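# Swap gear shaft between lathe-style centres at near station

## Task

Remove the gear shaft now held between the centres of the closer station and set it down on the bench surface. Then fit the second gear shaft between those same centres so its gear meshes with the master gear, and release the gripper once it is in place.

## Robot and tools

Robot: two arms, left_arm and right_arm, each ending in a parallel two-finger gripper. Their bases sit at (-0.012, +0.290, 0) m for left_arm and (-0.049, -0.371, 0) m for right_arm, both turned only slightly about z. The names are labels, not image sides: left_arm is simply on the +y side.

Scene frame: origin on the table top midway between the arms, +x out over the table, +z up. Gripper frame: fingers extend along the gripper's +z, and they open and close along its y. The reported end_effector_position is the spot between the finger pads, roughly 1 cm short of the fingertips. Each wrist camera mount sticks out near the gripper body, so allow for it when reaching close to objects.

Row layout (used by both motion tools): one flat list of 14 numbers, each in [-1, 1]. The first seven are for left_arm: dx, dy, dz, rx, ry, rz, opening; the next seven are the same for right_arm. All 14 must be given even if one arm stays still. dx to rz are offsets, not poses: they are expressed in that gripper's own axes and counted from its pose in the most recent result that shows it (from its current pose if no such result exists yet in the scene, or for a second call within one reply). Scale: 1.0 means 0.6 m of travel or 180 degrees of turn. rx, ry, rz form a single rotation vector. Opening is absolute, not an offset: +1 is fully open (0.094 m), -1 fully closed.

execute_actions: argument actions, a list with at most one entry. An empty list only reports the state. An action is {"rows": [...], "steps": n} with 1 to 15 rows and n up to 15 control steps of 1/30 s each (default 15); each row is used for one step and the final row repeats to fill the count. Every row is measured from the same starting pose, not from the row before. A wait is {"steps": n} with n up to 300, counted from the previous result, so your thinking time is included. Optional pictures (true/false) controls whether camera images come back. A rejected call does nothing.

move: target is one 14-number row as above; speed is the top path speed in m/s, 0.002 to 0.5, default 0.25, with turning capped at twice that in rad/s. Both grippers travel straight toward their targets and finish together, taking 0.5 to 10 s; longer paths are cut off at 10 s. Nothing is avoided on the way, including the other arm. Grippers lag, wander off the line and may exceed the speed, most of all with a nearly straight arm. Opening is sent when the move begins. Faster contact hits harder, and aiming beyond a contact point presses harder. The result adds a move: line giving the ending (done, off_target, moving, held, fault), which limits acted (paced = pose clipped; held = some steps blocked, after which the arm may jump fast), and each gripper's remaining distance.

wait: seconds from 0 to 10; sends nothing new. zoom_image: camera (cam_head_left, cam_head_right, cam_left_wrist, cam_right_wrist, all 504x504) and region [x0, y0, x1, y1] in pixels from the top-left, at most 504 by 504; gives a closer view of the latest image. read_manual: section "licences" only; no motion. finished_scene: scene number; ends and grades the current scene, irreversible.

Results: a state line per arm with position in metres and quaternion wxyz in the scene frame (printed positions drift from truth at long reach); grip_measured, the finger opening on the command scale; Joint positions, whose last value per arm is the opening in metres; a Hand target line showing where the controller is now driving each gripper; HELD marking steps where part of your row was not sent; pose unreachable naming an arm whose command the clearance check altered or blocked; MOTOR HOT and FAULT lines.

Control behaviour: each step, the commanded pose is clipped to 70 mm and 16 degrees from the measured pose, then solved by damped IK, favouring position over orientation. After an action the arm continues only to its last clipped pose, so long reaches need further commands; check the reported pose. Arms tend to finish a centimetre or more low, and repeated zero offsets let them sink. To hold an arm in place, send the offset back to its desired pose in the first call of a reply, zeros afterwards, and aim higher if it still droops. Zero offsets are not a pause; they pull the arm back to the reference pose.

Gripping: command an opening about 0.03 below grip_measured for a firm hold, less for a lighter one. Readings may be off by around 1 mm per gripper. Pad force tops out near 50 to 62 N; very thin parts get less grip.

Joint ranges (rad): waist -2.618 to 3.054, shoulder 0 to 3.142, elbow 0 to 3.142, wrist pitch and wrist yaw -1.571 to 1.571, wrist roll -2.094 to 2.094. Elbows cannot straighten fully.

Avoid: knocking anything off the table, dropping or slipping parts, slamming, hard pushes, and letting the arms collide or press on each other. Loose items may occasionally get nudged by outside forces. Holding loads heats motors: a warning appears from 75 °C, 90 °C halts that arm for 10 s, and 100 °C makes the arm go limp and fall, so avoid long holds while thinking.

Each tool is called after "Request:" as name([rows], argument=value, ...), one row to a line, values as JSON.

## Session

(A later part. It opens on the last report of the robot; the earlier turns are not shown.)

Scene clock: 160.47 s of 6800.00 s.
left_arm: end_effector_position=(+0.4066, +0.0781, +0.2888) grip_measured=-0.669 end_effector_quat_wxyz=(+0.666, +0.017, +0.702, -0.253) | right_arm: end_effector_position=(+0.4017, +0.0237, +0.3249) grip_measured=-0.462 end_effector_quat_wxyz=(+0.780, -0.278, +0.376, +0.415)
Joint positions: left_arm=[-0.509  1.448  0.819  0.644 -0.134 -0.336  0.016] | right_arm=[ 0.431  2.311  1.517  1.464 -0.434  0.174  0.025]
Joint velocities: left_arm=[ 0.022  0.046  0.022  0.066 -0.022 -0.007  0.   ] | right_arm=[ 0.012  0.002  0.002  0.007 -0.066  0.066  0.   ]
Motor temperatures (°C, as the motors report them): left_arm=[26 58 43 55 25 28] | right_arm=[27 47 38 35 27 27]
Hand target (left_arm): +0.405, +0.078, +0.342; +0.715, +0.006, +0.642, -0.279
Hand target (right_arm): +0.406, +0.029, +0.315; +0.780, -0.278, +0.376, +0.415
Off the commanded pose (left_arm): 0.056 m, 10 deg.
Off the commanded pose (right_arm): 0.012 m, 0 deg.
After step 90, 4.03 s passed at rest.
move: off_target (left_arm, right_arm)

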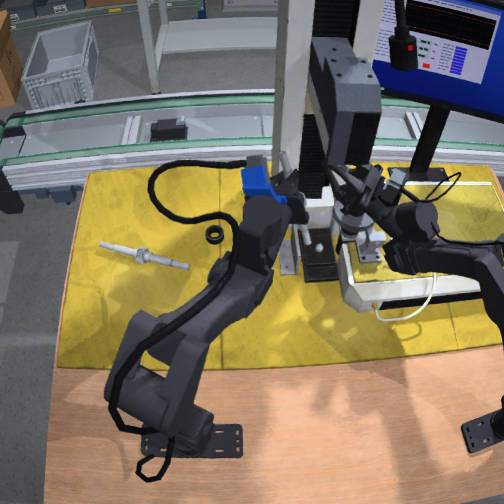

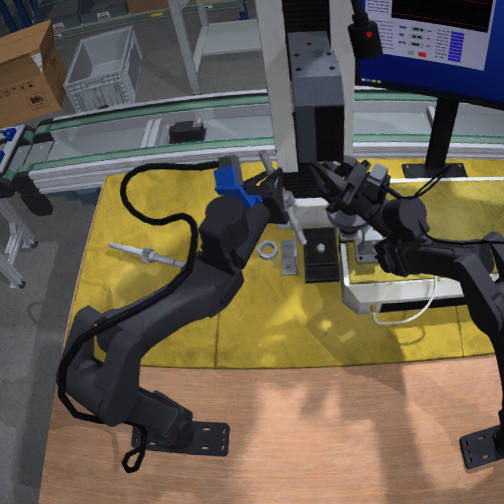

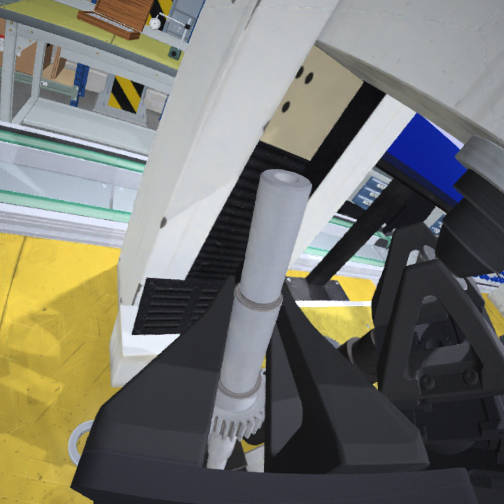

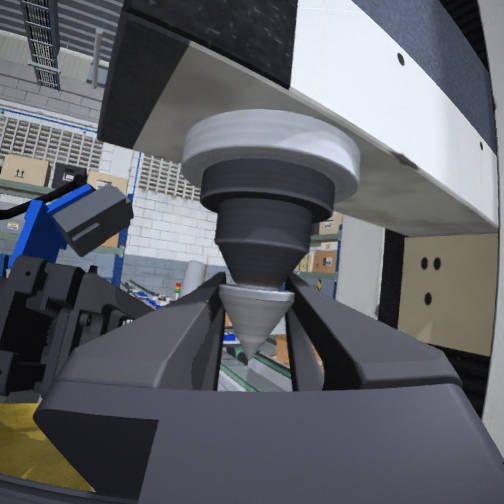

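Request:
execute_actions([
  {"rows":[[-0.08,-0.03,0.015,0.01,-0.05,-0.016,-0.75,0.02,0,0,0,0,0,-0.5],[-0.075,-0.033,0.025,0.01,-0.05,-0.016,-0.75,0.02,0,0,0,0,0,-0.5],[-0.07,-0.036,0.035,0.01,-0.05,-0.016,-0.75,0.02,0,0,0,0,0,-0.5],[-0.06,-0.04,0.045,0.01,-0.05,-0.016,-0.75,0.02,0,0,0,0,0,-0.5],[-0.05,-0.043,0.055,0.01,-0.05,-0.016,-0.75,0.02,0,0,0,0,0,-0.5],[-0.04,-0.045,0.067,0.01,-0.05,-0.016,-0.75,0.02,0,0,0,0,0,-0.5]],"steps":15},
])

Request:
wait(seconds=0.5)

Request:
zoom_image(camera="cam_head_right", region=[285,210,355,280])

Scene clock: 173.67 s of 6800.00 s.
left_arm: end_effector_position=(+0.4332, +0.0470, +0.2531) grip_measured=-0.669 end_effector_quat_wxyz=(+0.652, +0.012, +0.717, -0.247) | right_arm: end_effector_position=(+0.4017, +0.0237, +0.3249) grip_measured=-0.462 end_effector_quat_wxyz=(+0.780, -0.278, +0.376, +0.415)
Joint positions: left_arm=[-0.555  1.644  0.901  0.714 -0.189 -0.352  0.016] | right_arm=[ 0.431  2.311  1.517  1.464 -0.434  0.174  0.025]
Joint velocities: left_arm=[-0.007  0.002  0.012  0.139 -0.11   0.007  0.   ] | right_arm=[ 0.002 -0.017  0.002 -0.007  0.022  0.007 -0.001]
Motor temperatures (°C, as the motors report them): left_arm=[26 58 47 60 25 28] | right_arm=[27 46 38 35 27 27]
Hand target (left_arm): +0.431, +0.050, +0.318; +0.709, -0.010, +0.646, -0.283
Hand target (right_arm): +0.406, +0.029, +0.315; +0.780, -0.278, +0.376, +0.415
Off the commanded pose (left_arm): 0.068 m, 12 deg.
Off the commanded pose (right_arm): 0.012 m, 0 deg.
Steps of this call (steps 1 to 90: nothing new was sent; then 9.70 s passed at rest; steps 91 to 105: all 15 steps of this action). Readings (end_effector_position):
91: left_arm (+0.4080, +0.0777, +0.2857) | right_arm (+0.4017, +0.0237, +0.3249)
92: left_arm (+0.4092, +0.0773, +0.2855) | right_arm (+0.4017, +0.0237, +0.3249)
94: left_arm (+0.4145, +0.0727, +0.2843) | right_arm (+0.4017, +0.0237, +0.3249)
98: left_arm (+0.4287, +0.0531, +0.2714) | right_arm (+0.4017, +0.0237, +0.3249)
105: the state above

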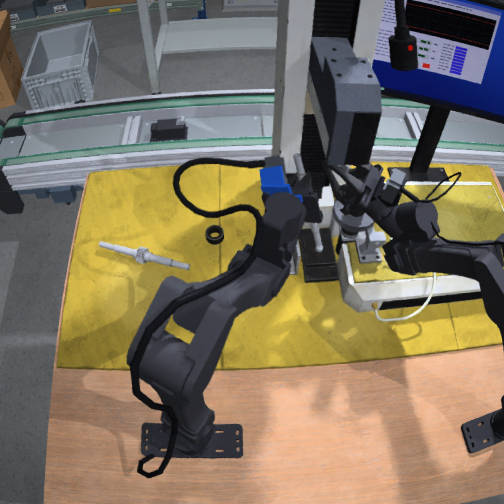

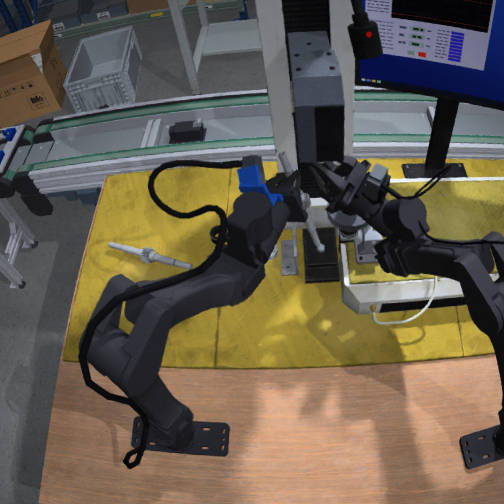

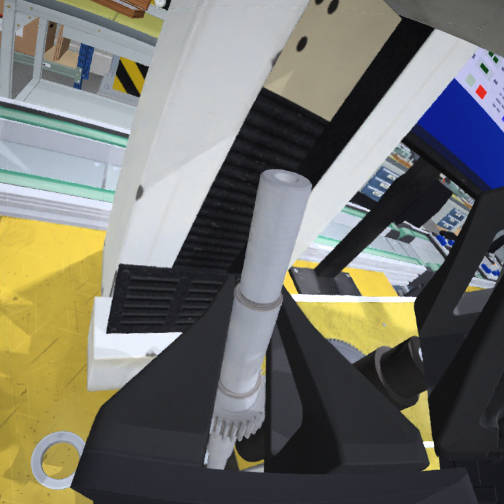

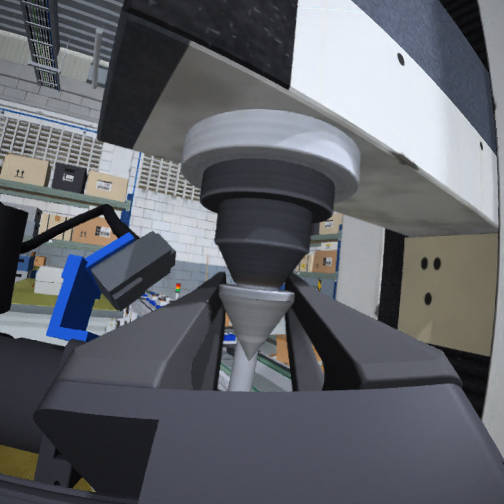

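Scene clock: 174.17 s of 6800.00 s.
left_arm: end_effector_position=(+0.4337, +0.0480, +0.2571) grip_measured=-0.669 end_effector_quat_wxyz=(+0.657, +0.008, +0.711, -0.248) | right_arm: end_effector_position=(+0.4017, +0.0237, +0.3249) grip_measured=-0.462 end_effector_quat_wxyz=(+0.780, -0.278, +0.376, +0.415)
Joint positions: left_arm=[-0.555  1.644  0.901  0.731 -0.196 -0.352  0.016] | right_arm=[ 0.431  2.311  1.517  1.464 -0.434  0.174  0.025]
Joint velocities: left_arm=[ 0.002 -0.002 -0.002 -0.051  0.095  0.022 -0.001] | right_arm=[ 0.027  0.002 -0.007  0.022 -0.022  0.022 -0.   ]
Motor temperatures (°C, as the motors report them): left_arm=[26 58 47 60 25 28] | right_arm=[27 46 38 35 27 27]
Hand target (left_arm): +0.431, +0.050, +0.318; +0.709, -0.010, +0.646, -0.283
Hand target (right_arm): +0.406, +0.029, +0.315; +0.780, -0.278, +0.376, +0.415
Off the commanded pose (left_arm): 0.064 m, 11 deg.
Off the commanded pose (right_arm): 0.012 m, 0 deg.
Steps of this call (steps 1 to 15: nothing new was sent). Readings (end_effector_position):
1: left_arm (+0.4333, +0.0471, +0.2544) | right_arm (+0.4017, +0.0237, +0.3249)
2: left_arm (+0.4334, +0.0473, +0.2553) | right_arm (+0.4017, +0.0237, +0.3249)
4: left_arm (+0.4336, +0.0476, +0.2563) | right_arm (+0.4017, +0.0237, +0.3249)
8: left_arm (+0.4337, +0.0479, +0.2569) | right_arm (+0.4017, +0.0237, +0.3249)
15: the state above

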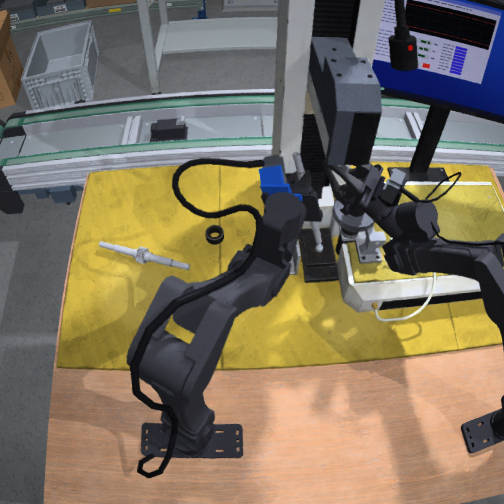

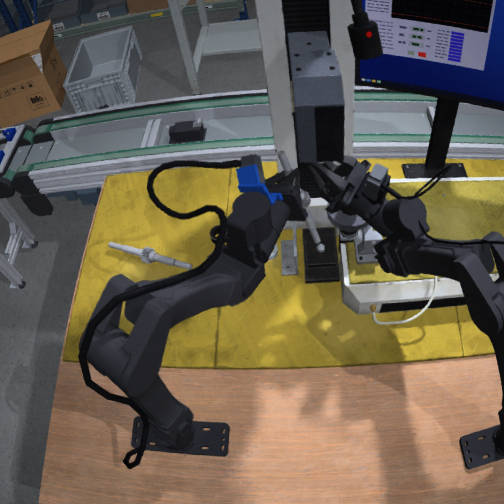

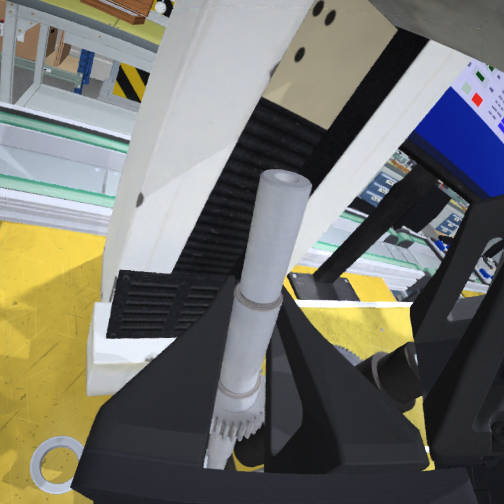

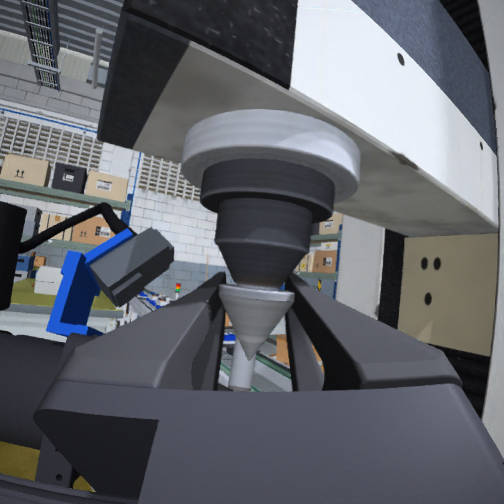

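Region (285, 210, 355, 280) of cam_head_right's 504x504 image, scaled by 7.200, with more detail than that image has.

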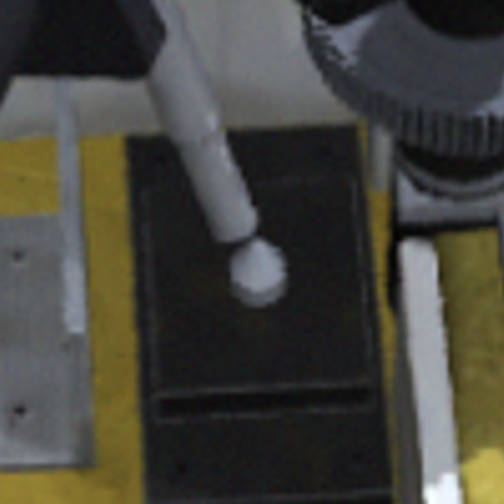

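Request:
execute_actions([
  {"rows":[[-0.092,-0.042,0.018,0.01,-0.06,-0.016,-0.75,0.02,0,0,0,0,0,-0.5]],"steps":15},
])

Request:
zoom_image(camera="cam_head_right", region=[285,210,355,280])

Request:
zoom_image(camera="cam_head_left", region=[285,210,355,280])

Scene clock: 181.87 s of 6800.00 s.
left_arm: end_effector_position=(+0.4386, +0.0424, +0.2595) grip_measured=-0.669 end_effector_quat_wxyz=(+0.665, -0.004, +0.707, -0.242) | right_arm: end_effector_position=(+0.4017, +0.0237, +0.3249) grip_measured=-0.462 end_effector_quat_wxyz=(+0.780, -0.278, +0.376, +0.415)
Joint positions: left_arm=[-0.576  1.676  0.931  0.746 -0.244 -0.355  0.016] | right_arm=[ 0.431  2.311  1.517  1.464 -0.434  0.174  0.025]
Joint velocities: left_arm=[-0.022 -0.017  0.002 -0.022 -0.051 -0.037  0.   ] | right_arm=[-0.007  0.012  0.017  0.007 -0.007  0.081  0.001]
Motor temperatures (°C, as the motors report them): left_arm=[26 60 47 63 25 28] | right_arm=[27 46 39 35 27 27]
Hand target (left_arm): +0.438, +0.042, +0.316; +0.712, -0.023, +0.644, -0.277
Hand target (right_arm): +0.406, +0.029, +0.315; +0.780, -0.278, +0.376, +0.415
Off the commanded pose (left_arm): 0.058 m, 10 deg.
Off the commanded pose (right_arm): 0.012 m, 0 deg.
Steps of this call (steps 1 to 90: nothing new was sent; then 4.20 s passed at rest; steps 91 to 105: all 15 steps of this action). Readings (end_effector_position):
91: left_arm (+0.4343, +0.0479, +0.2572) | right_arm (+0.4017, +0.0237, +0.3249)
92: left_arm (+0.4355, +0.0472, +0.2578) | right_arm (+0.4017, +0.0237, +0.3249)
94: left_arm (+0.4370, +0.0440, +0.2588) | right_arm (+0.4017, +0.0237, +0.3249)
98: left_arm (+0.4377, +0.0409, +0.2592) | right_arm (+0.4017, +0.0237, +0.3249)
105: the state above

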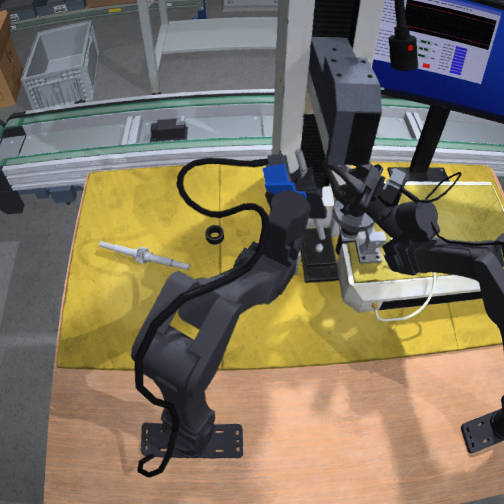

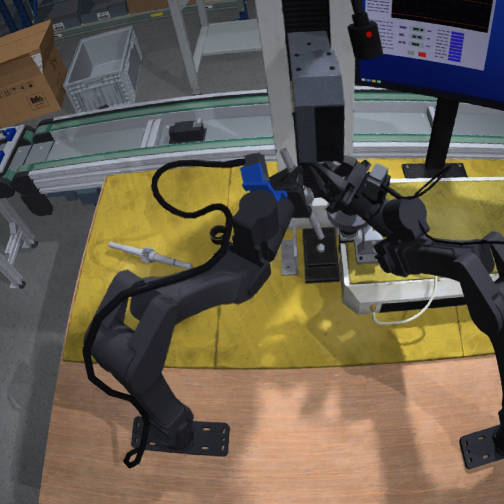

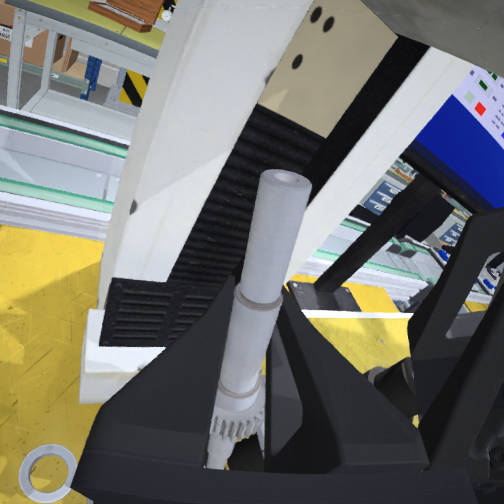

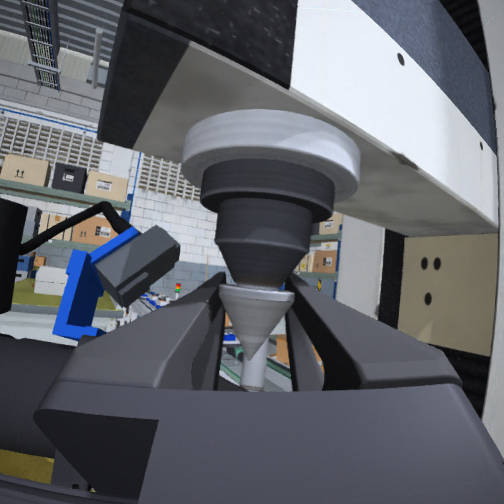

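Region (285, 210, 355, 280) of cam_head_right's 504x504 image, scaled by 7.200, with more detail than that image has.

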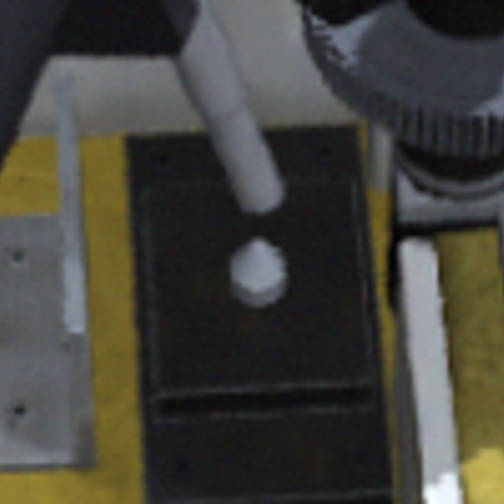

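Region (285, 210, 355, 280) of cam_head_left's 504x504 image, scaled by 7.200, with more detail than that image has.

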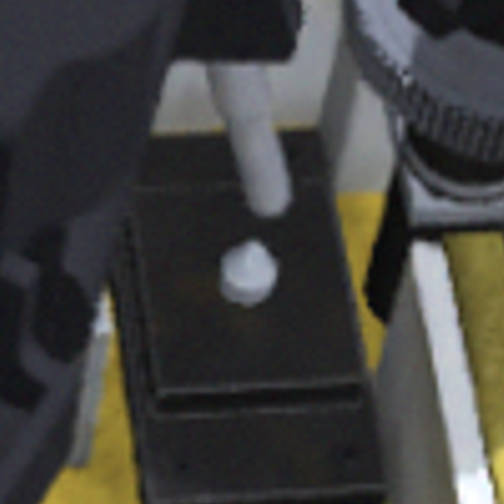

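Good. Lower ~12 mm vertically.

Request:
execute_actions([
  {"rows":[[-0.085,-0.028,-0.002,0.007,-0.054,-0.016,-0.75,0.02,0,0,0,0,0,-0.5],[-0.08,-0.026,-0.002,0.007,-0.054,-0.016,-0.75,0.02,0,0,0,0,0,-0.5],[-0.075,-0.024,-0.002,0.007,-0.054,-0.016,-0.75,0.02,0,0,0,0,0,-0.5],[-0.07,-0.022,-0.002,0.007,-0.054,-0.016,-0.75,0.02,0,0,0,0,0,-0.5],[-0.066,-0.02,-0.002,0.007,-0.054,-0.016,-0.75,0.02,0,0,0,0,0,-0.5]],"steps":15},
])

Request:
zoom_image(camera="cam_head_right", region=[285,210,355,280])

Scene clock: 189.30 s of 6800.00 s.
left_arm: end_effector_position=(+0.4416, +0.0452, +0.2619) grip_measured=-0.669 end_effector_quat_wxyz=(+0.677, -0.018, +0.697, -0.237) | right_arm: end_effector_position=(+0.4017, +0.0237, +0.3249) grip_measured=-0.462 end_effector_quat_wxyz=(+0.780, -0.278, +0.376, +0.415)
Joint positions: left_arm=[-0.581  1.694  0.931  0.793 -0.283 -0.355  0.016] | right_arm=[ 0.431  2.311  1.517  1.464 -0.434  0.174  0.025]
Joint velocities: left_arm=[-0.022  0.002  0.007  0.051 -0.081 -0.007  0.   ] | right_arm=[-0.012  0.007 -0.002 -0.037 -0.022 -0.007  0.   ]
Motor temperatures (°C, as the motors report them): left_arm=[26 60 48 64 25 28] | right_arm=[27 46 39 35 27 27]
Hand target (left_arm): +0.436, +0.046, +0.300; +0.713, -0.035, +0.647, -0.267
Hand target (right_arm): +0.406, +0.029, +0.315; +0.780, -0.278, +0.376, +0.415
Off the commanded pose (left_arm): 0.039 m, 8 deg.
Off the commanded pose (right_arm): 0.012 m, 0 deg.
Steps of this call (steps 1 to 90: nothing new was sent; then 3.93 s passed at rest; steps 91 to 105: all 15 steps of this action). Readings (end_effector_position):
91: left_arm (+0.4388, +0.0433, +0.2599) | right_arm (+0.4017, +0.0237, +0.3249)
92: left_arm (+0.4389, +0.0438, +0.2601) | right_arm (+0.4017, +0.0237, +0.3249)
94: left_arm (+0.4390, +0.0442, +0.2612) | right_arm (+0.4017, +0.0237, +0.3249)
98: left_arm (+0.4404, +0.0448, +0.2630) | right_arm (+0.4017, +0.0237, +0.3249)
105: the state above

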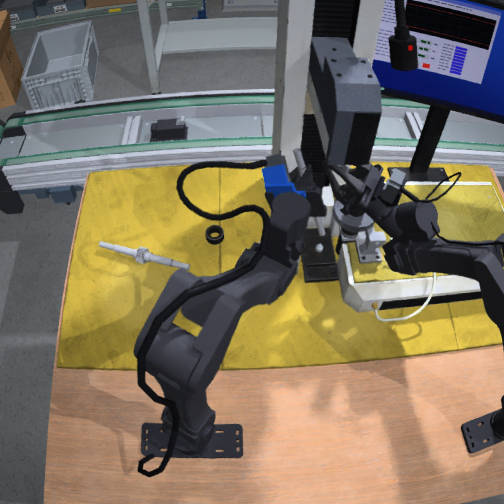

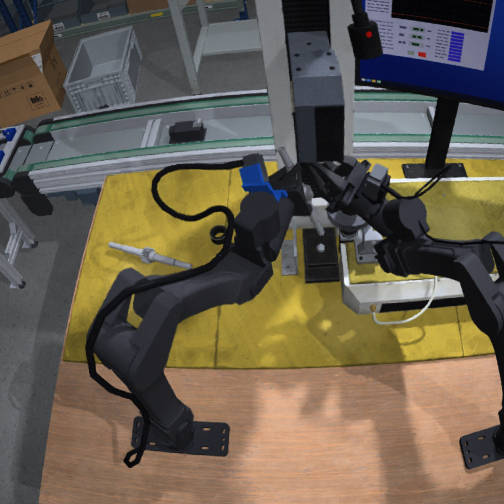

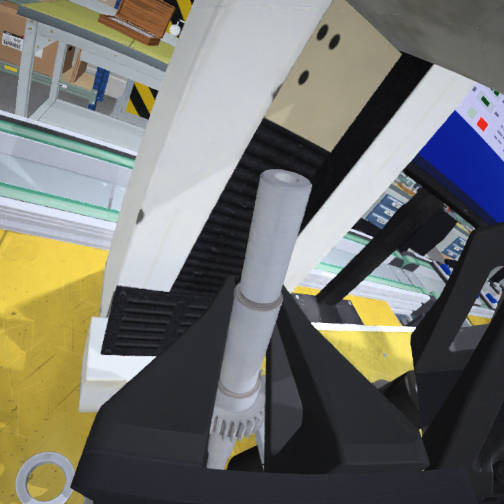

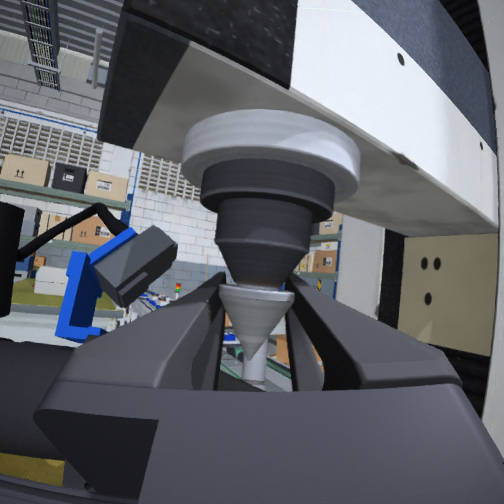

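Region (285, 210, 355, 280) of cam_head_right's 504x504 image, scaled by 7.200, with more detail than that image has.

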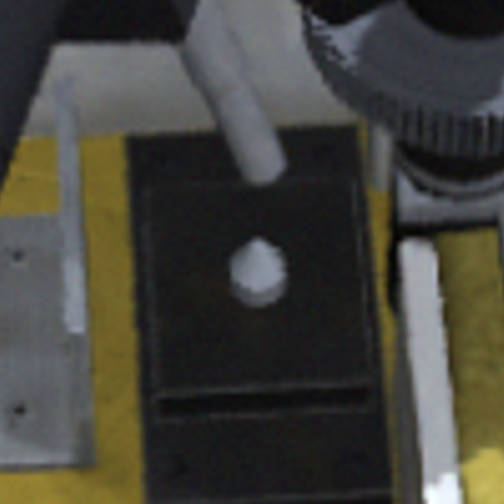

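Request:
execute_actions([
  {"rows":[[-0.056,-0.02,-0.018,0.015,-0.04,-0.014,-0.75,0.02,0,0,0,0,0,-0.5],[-0.052,-0.018,-0.02,0.015,-0.04,-0.014,-0.75,0.02,0,0,0,0,0,-0.5],[-0.048,-0.016,-0.022,0.015,-0.04,-0.014,-0.75,0.02,0,0,0,0,0,-0.5],[-0.044,-0.014,-0.024,0.015,-0.04,-0.014,-0.75,0.02,0,0,0,0,0,-0.5],[-0.04,-0.012,-0.025,0.015,-0.04,-0.014,-0.75,0.02,0,0,0,0,0,-0.5]],"steps":15},
])

Request:
zoom_image(camera="cam_head_right", region=[285,210,355,280])

Scene clock: 198.47 s of 6800.00 s.
left_arm: end_effector_position=(+0.4310, +0.0527, +0.2349) grip_measured=-0.669 end_effector_quat_wxyz=(+0.668, -0.016, +0.708, -0.230) | right_arm: end_effector_position=(+0.4017, +0.0237, +0.3249) grip_measured=-0.462 end_effector_quat_wxyz=(+0.780, -0.278, +0.376, +0.415)
Joint positions: left_arm=[-0.581  1.691  0.838  0.85  -0.285 -0.355  0.016] | right_arm=[ 0.431  2.311  1.517  1.464 -0.434  0.174  0.025]
Joint velocities: left_arm=[-0.032 -0.007 -0.017  0.066 -0.022  0.007  0.   ] | right_arm=[-0.012 -0.007 -0.017  0.125 -0.11  -0.022  0.001]
Motor temperatures (°C, as the motors report them): left_arm=[26 61 45 66 25 28] | right_arm=[27 46 39 35 27 27]
Hand target (left_arm): +0.425, +0.053, +0.285; +0.712, -0.033, +0.649, -0.267
Hand target (right_arm): +0.406, +0.029, +0.315; +0.780, -0.278, +0.376, +0.415
Off the commanded pose (left_arm): 0.052 m, 10 deg.
Off the commanded pose (right_arm): 0.012 m, 0 deg.
Steps of this call (steps 1 to 90: nothing new was sent; then 5.67 s passed at rest; steps 91 to 105: all 15 steps of this action). Readings (end_effector_position):
91: left_arm (+0.4412, +0.0458, +0.2624) | right_arm (+0.4017, +0.0237, +0.3249)
92: left_arm (+0.4400, +0.0466, +0.2609) | right_arm (+0.4017, +0.0237, +0.3249)
94: left_arm (+0.4372, +0.0485, +0.2542) | right_arm (+0.4017, +0.0237, +0.3249)
98: left_arm (+0.4322, +0.0519, +0.2364) | right_arm (+0.4017, +0.0237, +0.3249)
105: the state above

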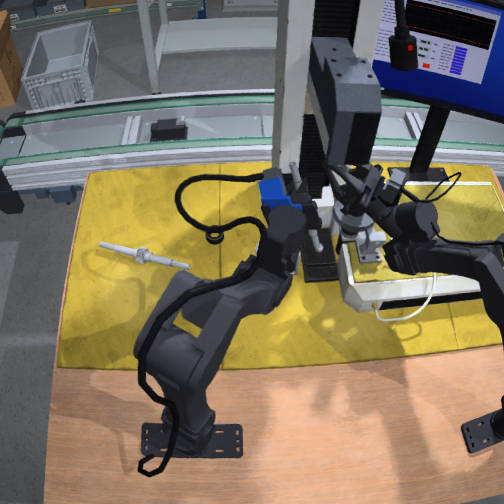

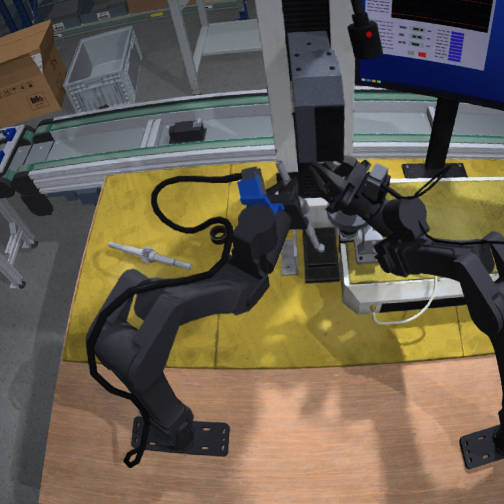

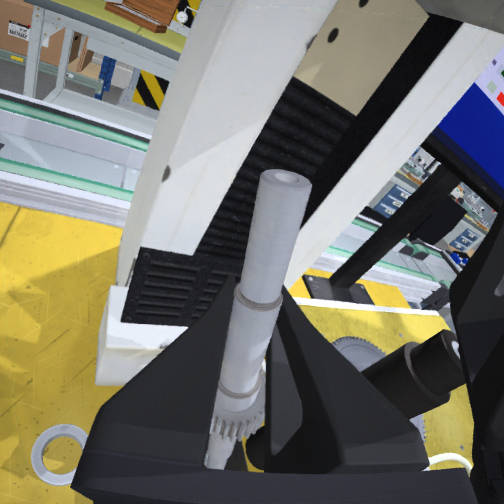

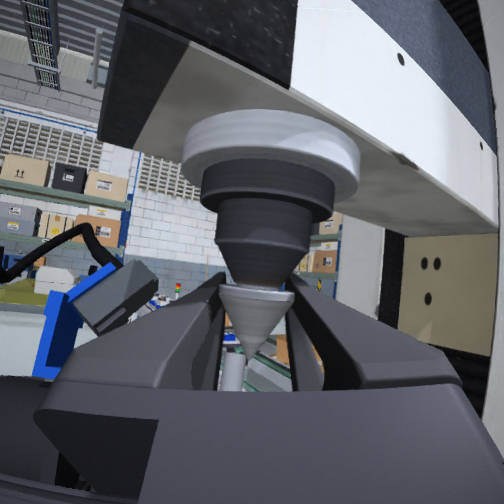

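Region (285, 210, 355, 280) of cam_head_right's 504x504 image, scaled by 7.200, with more detail than that image has.

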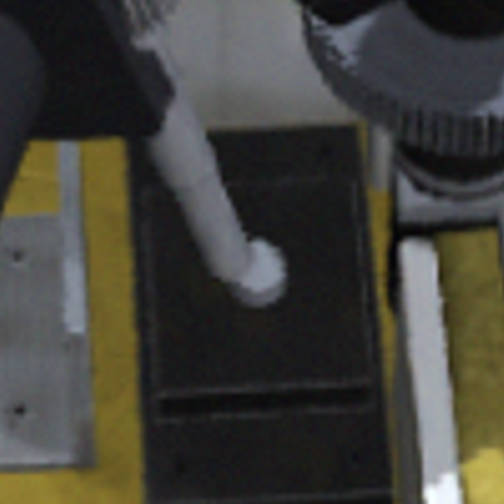

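Request:
execute_actions([
  {"rows":[[-0.11,-0.03,0,0.007,-0.054,-0.016,-0.75,0.02,0,0,0,0,0,-0.5],[-0.11,-0.03,0,0.007,-0.054,-0.016,-0.75,0.02,0,0,0,0,0,-0.5],[-0.11,-0.03,0,0.007,-0.054,-0.016,-0.75,0.02,0,0,0,0,0,-0.5],[-0.11,-0.03,0,0.007,-0.054,-0.016,-0.75,0.02,0,0,0,0,0,-0.5],[-0.11,-0.03,0,0.007,-0.054,-0.016,-0.75,0.02,0,0,0,0,0,-0.5],[-0.108,-0.05,0.012,0.007,-0.054,-0.016,-0.75,0.02,0,0,0,0,0,-0.5]],"steps":15},
])

Request:
zoom_image(camera="cam_head_right", region=[285,210,355,280])

Scene clock: 207.10 s of 6800.00 s.
left_arm: end_effector_position=(+0.4333, +0.0458, +0.2629) grip_measured=-0.669 end_effector_quat_wxyz=(+0.684, -0.029, +0.691, -0.231) | right_arm: end_effector_position=(+0.4017, +0.0237, +0.3249) grip_measured=-0.462 end_effector_quat_wxyz=(+0.780, -0.278, +0.376, +0.415)
Joint positions: left_arm=[-0.607  1.679  0.903  0.821 -0.336 -0.354  0.016] | right_arm=[ 0.431  2.311  1.517  1.464 -0.434  0.174  0.025]
Joint velocities: left_arm=[-0.017 -0.027  0.017 -0.037 -0.11  -0.007  0.   ] | right_arm=[ 0.002 -0.002 -0.007 -0.051 -0.007 -0.022  0.   ]
Motor temperatures (°C, as the motors report them): left_arm=[26 63 44 67 25 28] | right_arm=[27 46 39 35 27 27]
Hand target (left_arm): +0.434, +0.046, +0.305; +0.718, -0.046, +0.647, -0.254
Hand target (right_arm): +0.406, +0.029, +0.315; +0.780, -0.278, +0.376, +0.415
Off the commanded pose (left_arm): 0.043 m, 7 deg.
Off the commanded pose (right_arm): 0.012 m, 0 deg.
Steps of this call (steps 1 to 90: nothing new was sent; then 5.13 s passed at rest; steps 91 to 105: all 15 steps of this action). Readings (end_effector_position):
91: left_arm (+0.4312, +0.0532, +0.2374) | right_arm (+0.4017, +0.0237, +0.3249)
92: left_arm (+0.4313, +0.0540, +0.2376) | right_arm (+0.4017, +0.0237, +0.3249)
94: left_arm (+0.4317, +0.0558, +0.2394) | right_arm (+0.4017, +0.0237, +0.3249)
98: left_arm (+0.4333, +0.0535, +0.2486) | right_arm (+0.4017, +0.0237, +0.3249)
105: the state above

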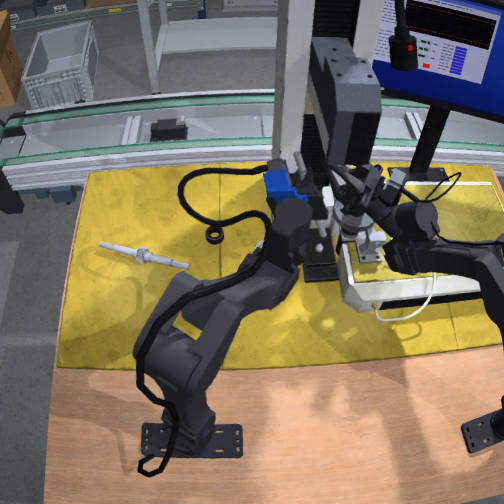

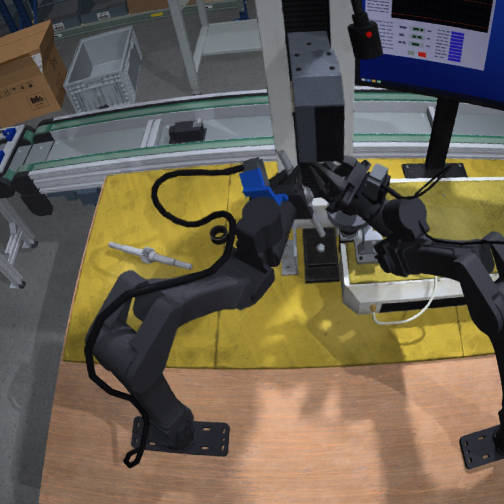

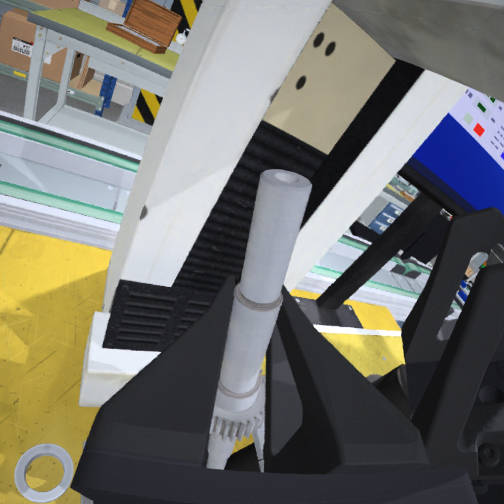

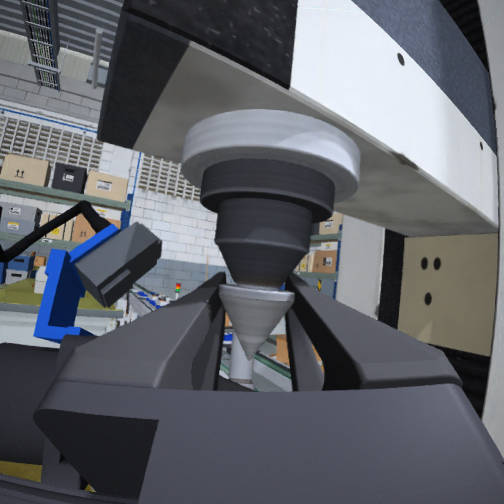

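Region (285, 210, 355, 280) of cam_head_right's 504x504 image, scaled by 7.200, with more detail than that image has.

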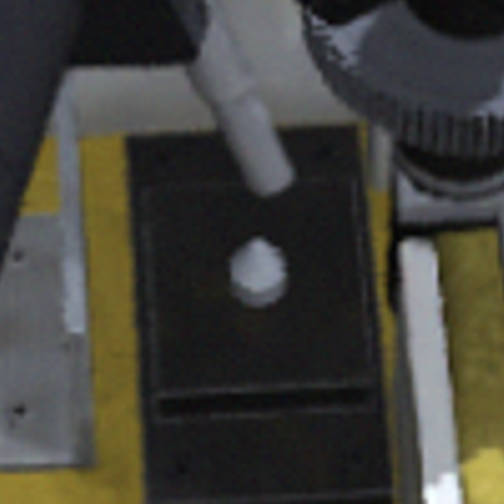

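Request:
execute_actions([
  {"rows":[[-0.062,-0.02,0,0.005,-0.038,-0.012,-0.75,0.02,0,0,0,0,0,-0.5],[-0.058,-0.018,-0.002,0.005,-0.038,-0.012,-0.75,0.02,0,0,0,0,0,-0.5],[-0.054,-0.016,-0.004,0.005,-0.038,-0.012,-0.75,0.02,0,0,0,0,0,-0.5],[-0.05,-0.015,-0.006,0.005,-0.038,-0.012,-0.75,0.02,0,0,0,0,0,-0.5],[-0.046,-0.014,-0.008,0.005,-0.038,-0.012,-0.75,0.02,0,0,0,0,0,-0.5]],"steps":15},
])

Request:
zoom_image(camera="cam_head_right", region=[285,210,355,280])

Scene clock: 220.07 s of 6800.00 s.
left_arm: end_effector_position=(+0.4313, +0.0505, +0.2544) grip_measured=-0.669 end_effector_quat_wxyz=(+0.683, -0.035, +0.696, -0.219) | right_arm: end_effector_position=(+0.4017, +0.0237, +0.3249) grip_measured=-0.462 end_effector_quat_wxyz=(+0.780, -0.278, +0.376, +0.415)
Joint positions: left_arm=[-0.612  1.679  0.88   0.831 -0.364 -0.351  0.016] | right_arm=[ 0.431  2.311  1.517  1.464 -0.434  0.174  0.025]
Joint velocities: left_arm=[-0.022 -0.012 -0.022  0.037 -0.095  0.037 -0.001] | right_arm=[-0.002  0.002 -0.012  0.037 -0.007 -0.022 -0.001]
Motor temperatures (°C, as the motors report them): left_arm=[26 62 47 66 25 28] | right_arm=[27 47 39 35 27 27]
Hand target (left_arm): +0.427, +0.051, +0.291; +0.718, -0.051, +0.649, -0.248
Hand target (right_arm): +0.406, +0.029, +0.315; +0.780, -0.278, +0.376, +0.415
Off the commanded pose (left_arm): 0.037 m, 8 deg.
Off the commanded pose (right_arm): 0.012 m, 0 deg.
Steps of this call (steps 1 to 90: nothing new was sent; then 9.47 s passed at rest; steps 91 to 105: all 15 steps of this action). Readings (end_effector_position):
91: left_arm (+0.4338, +0.0474, +0.2622) | right_arm (+0.4017, +0.0237, +0.3249)
92: left_arm (+0.4340, +0.0479, +0.2622) | right_arm (+0.4017, +0.0237, +0.3249)
94: left_arm (+0.4341, +0.0488, +0.2619) | right_arm (+0.4017, +0.0237, +0.3249)
98: left_arm (+0.4324, +0.0503, +0.2576) | right_arm (+0.4017, +0.0237, +0.3249)
105: the state above

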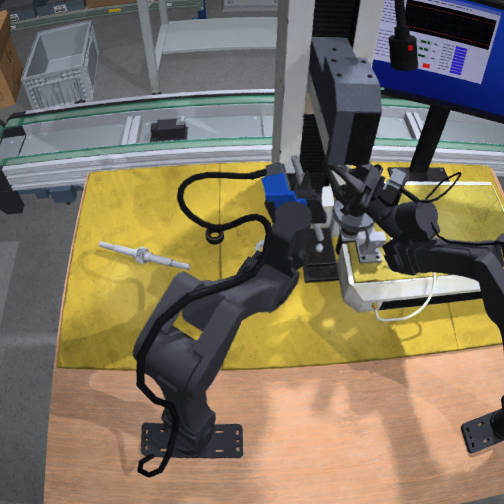

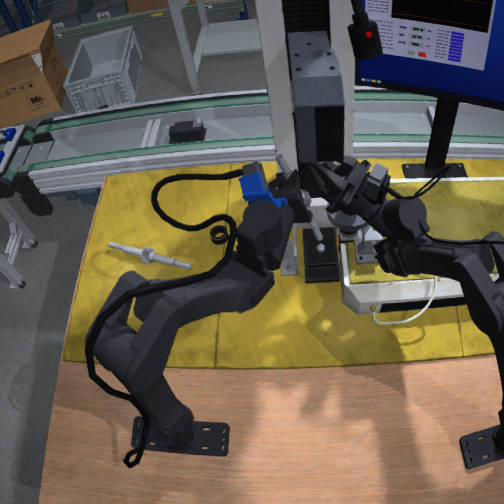

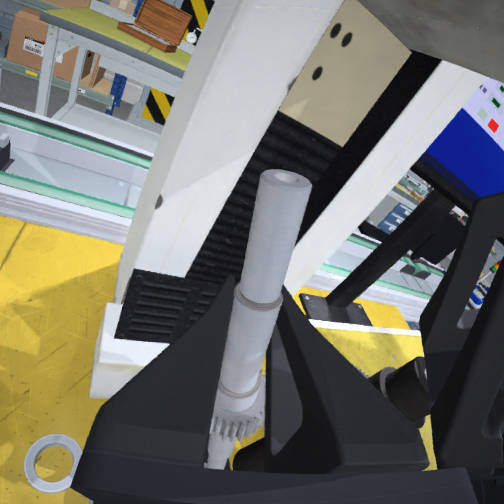

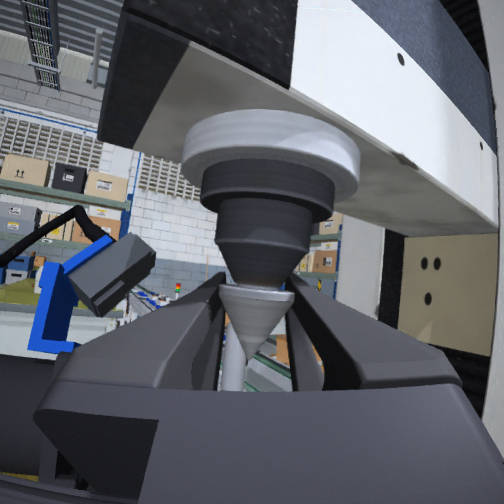

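Region (285, 210, 355, 280) of cam_head_right's 504x504 image, scaled by 7.200, with more detail than that image has.

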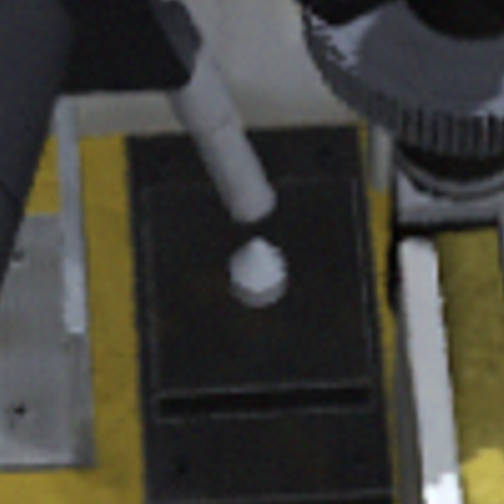

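Request:
execute_actions([
  {"rows":[[-0.055,-0.022,-0.006,0.015,-0.04,-0.012,-0.75,0.02,0,0,0,0,0,-0.5],[-0.051,-0.022,-0.005,0.015,-0.04,-0.012,-0.75,0.02,0,0,0,0,0,-0.5],[-0.047,-0.022,-0.004,0.015,-0.04,-0.012,-0.75,0.02,0,0,0,0,0,-0.5],[-0.043,-0.022,-0.003,0.015,-0.04,-0.012,-0.75,0.02,0,0,0,0,0,-0.5],[-0.039,-0.022,-0.002,0.015,-0.04,-0.012,-0.75,0.02,0,0,0,0,0,-0.5]],"steps":15},
])

Request:
zoom_image(camera="cam_head_right", region=[285,210,355,280])

Scene clock: 229.30 s of 6800.00 s.
left_arm: end_effector_position=(+0.4314, +0.0482, +0.2391) grip_measured=-0.669 end_effector_quat_wxyz=(+0.681, -0.030, +0.699, -0.214) | right_arm: end_effector_position=(+0.4017, +0.0237, +0.3249) grip_measured=-0.462 end_effector_quat_wxyz=(+0.780, -0.278, +0.376, +0.415)
Joint positions: left_arm=[-0.616  1.715  0.858  0.878 -0.366 -0.34   0.016] | right_arm=[ 0.431  2.311  1.517  1.464 -0.434  0.174  0.025]
Joint velocities: left_arm=[ 0.007 -0.012 -0.002  0.081 -0.022 -0.066 -0.   ] | right_arm=[ 0.012 -0.007 -0.012 -0.051 -0.081  0.022 -0.   ]
Motor temperatures (°C, as the motors report them): left_arm=[26 61 45 68 25 28] | right_arm=[27 47 39 35 27 27]
Hand target (left_arm): +0.426, +0.048, +0.280; +0.719, -0.046, +0.648, -0.247
Hand target (right_arm): +0.406, +0.029, +0.315; +0.780, -0.278, +0.376, +0.415
Off the commanded pose (left_arm): 0.042 m, 9 deg.
Off the commanded pose (right_arm): 0.012 m, 0 deg.
Steps of this call (steps 1 to 90: nothing new was sent; then 5.73 s passed at rest; steps 91 to 105: all 15 steps of this action). Readings (end_effector_position):
91: left_arm (+0.4311, +0.0508, +0.2550) | right_arm (+0.4017, +0.0237, +0.3249)
92: left_arm (+0.4308, +0.0511, +0.2548) | right_arm (+0.4017, +0.0237, +0.3249)
94: left_arm (+0.4307, +0.0512, +0.2534) | right_arm (+0.4017, +0.0237, +0.3249)
98: left_arm (+0.4319, +0.0490, +0.2453) | right_arm (+0.4017, +0.0237, +0.3249)
105: the state above

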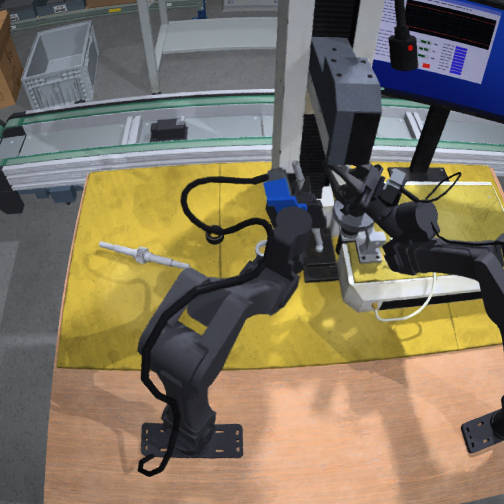

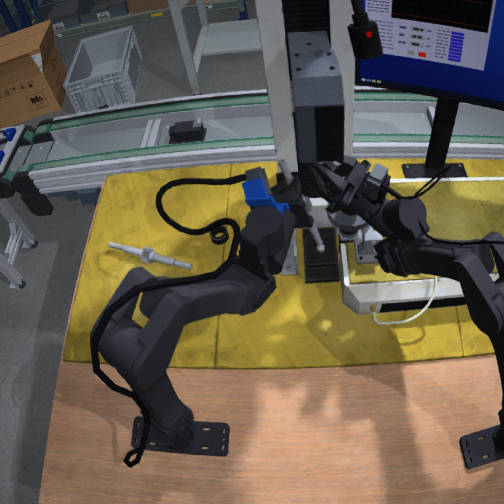

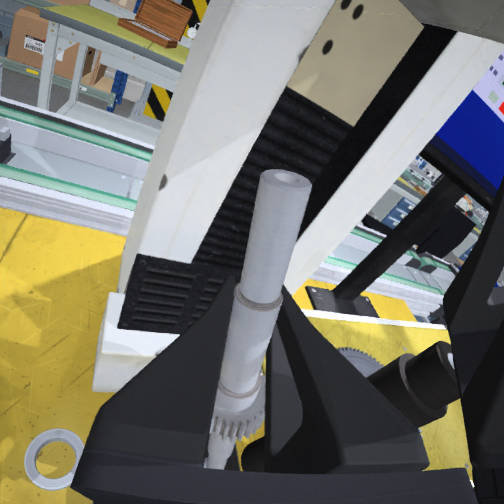

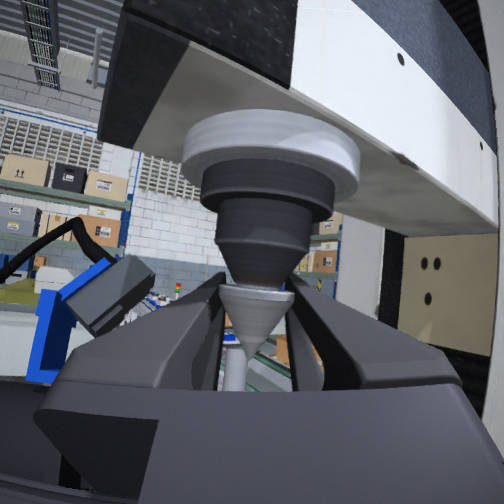

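Region (285, 210, 355, 280) of cam_head_right's 504x504 image, scaled by 7.200, with more detail than that image has.

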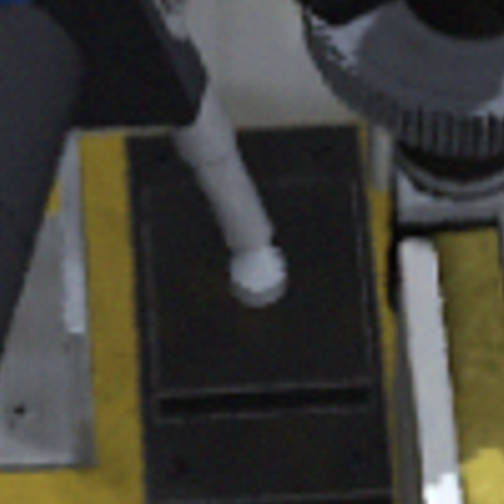

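Request:
move(target=[-0.065,-0.045,-0.02,0.04,-0.045,0.03,-0.75,0.02,0,0,0,0,0,-0.5], speed=0.025)

Request:
zoom_image(camera="cam_head_right", region=[260,150,390,280])

Scene clock: 251.60 s of 6800.00 s.
left_arm: end_effector_position=(+0.4231, +0.0395, +0.2331) grip_measured=-0.669 end_effector_quat_wxyz=(+0.692, +0.045, +0.694, -0.190) | right_arm: end_effector_position=(+0.4017, +0.0237, +0.3249) grip_measured=-0.462 end_effector_quat_wxyz=(+0.780, -0.278, +0.376, +0.415)
Joint positions: left_arm=[-0.615  1.718  0.818  0.932 -0.294 -0.194  0.016] | right_arm=[ 0.431  2.311  1.517  1.464 -0.434  0.174  0.025]
Joint velocities: left_arm=[ 0.012  0.012 -0.002 -0.051  0.037 -0.007 -0.   ] | right_arm=[-0.002 -0.017 -0.027 -0.051 -0.095 -0.037 -0.   ]
Motor temperatures (°C, as the motors report them): left_arm=[26 63 43 71 25 28] | right_arm=[27 47 39 35 27 27]
Hand target (left_arm): +0.415, +0.041, +0.283; +0.737, +0.031, +0.638, -0.223
Hand target (right_arm): +0.406, +0.029, +0.315; +0.780, -0.278, +0.376, +0.415
Off the commanded pose (left_arm): 0.052 m, 10 deg.
Off the commanded pose (right_arm): 0.012 m, 0 deg.
After step 90, 14.97 s passed at rest.
move: off_target (left_arm, right_arm)

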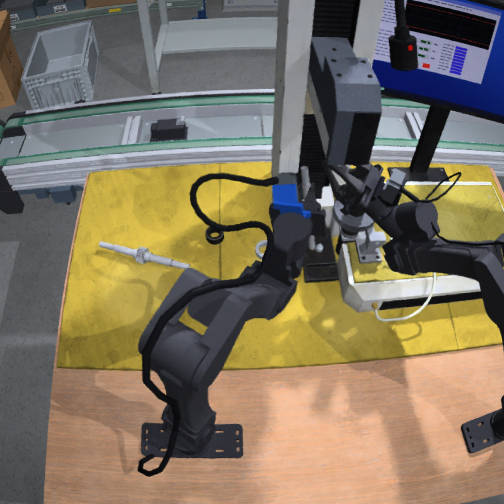

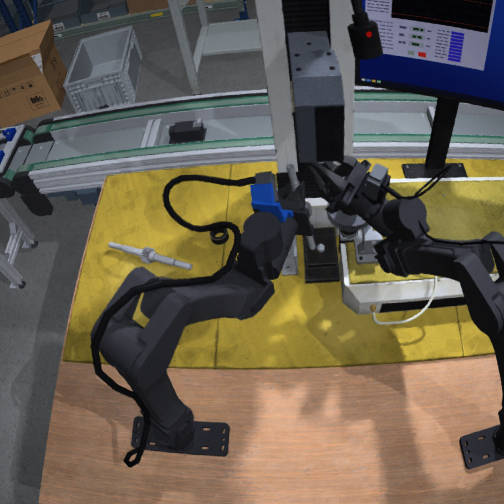

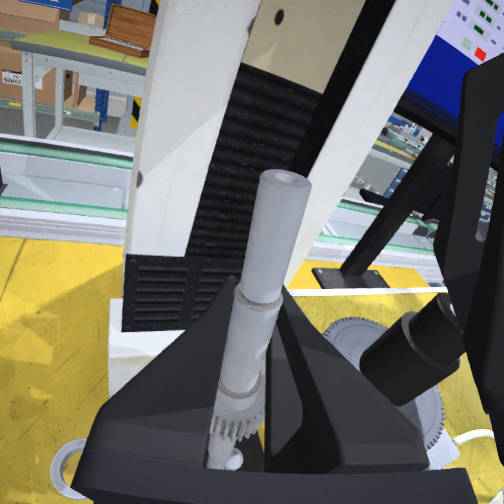

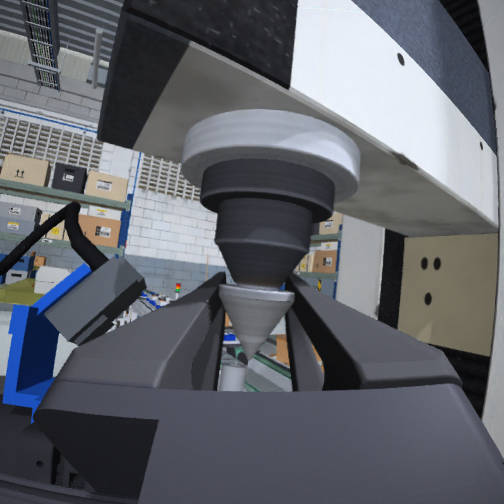

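Region (260, 150, 390, 280) of cam_head_right's 504x504 image, scaled by 3.877, with more detail than that image has.

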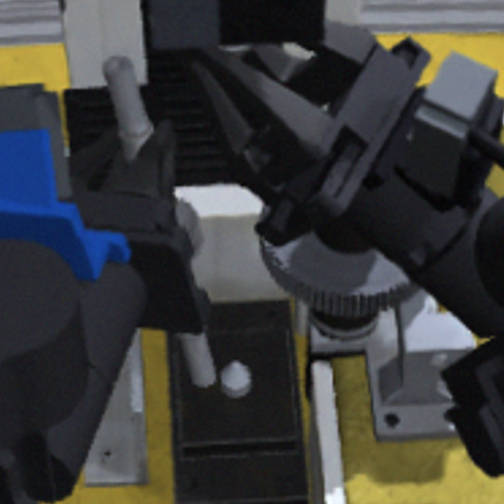

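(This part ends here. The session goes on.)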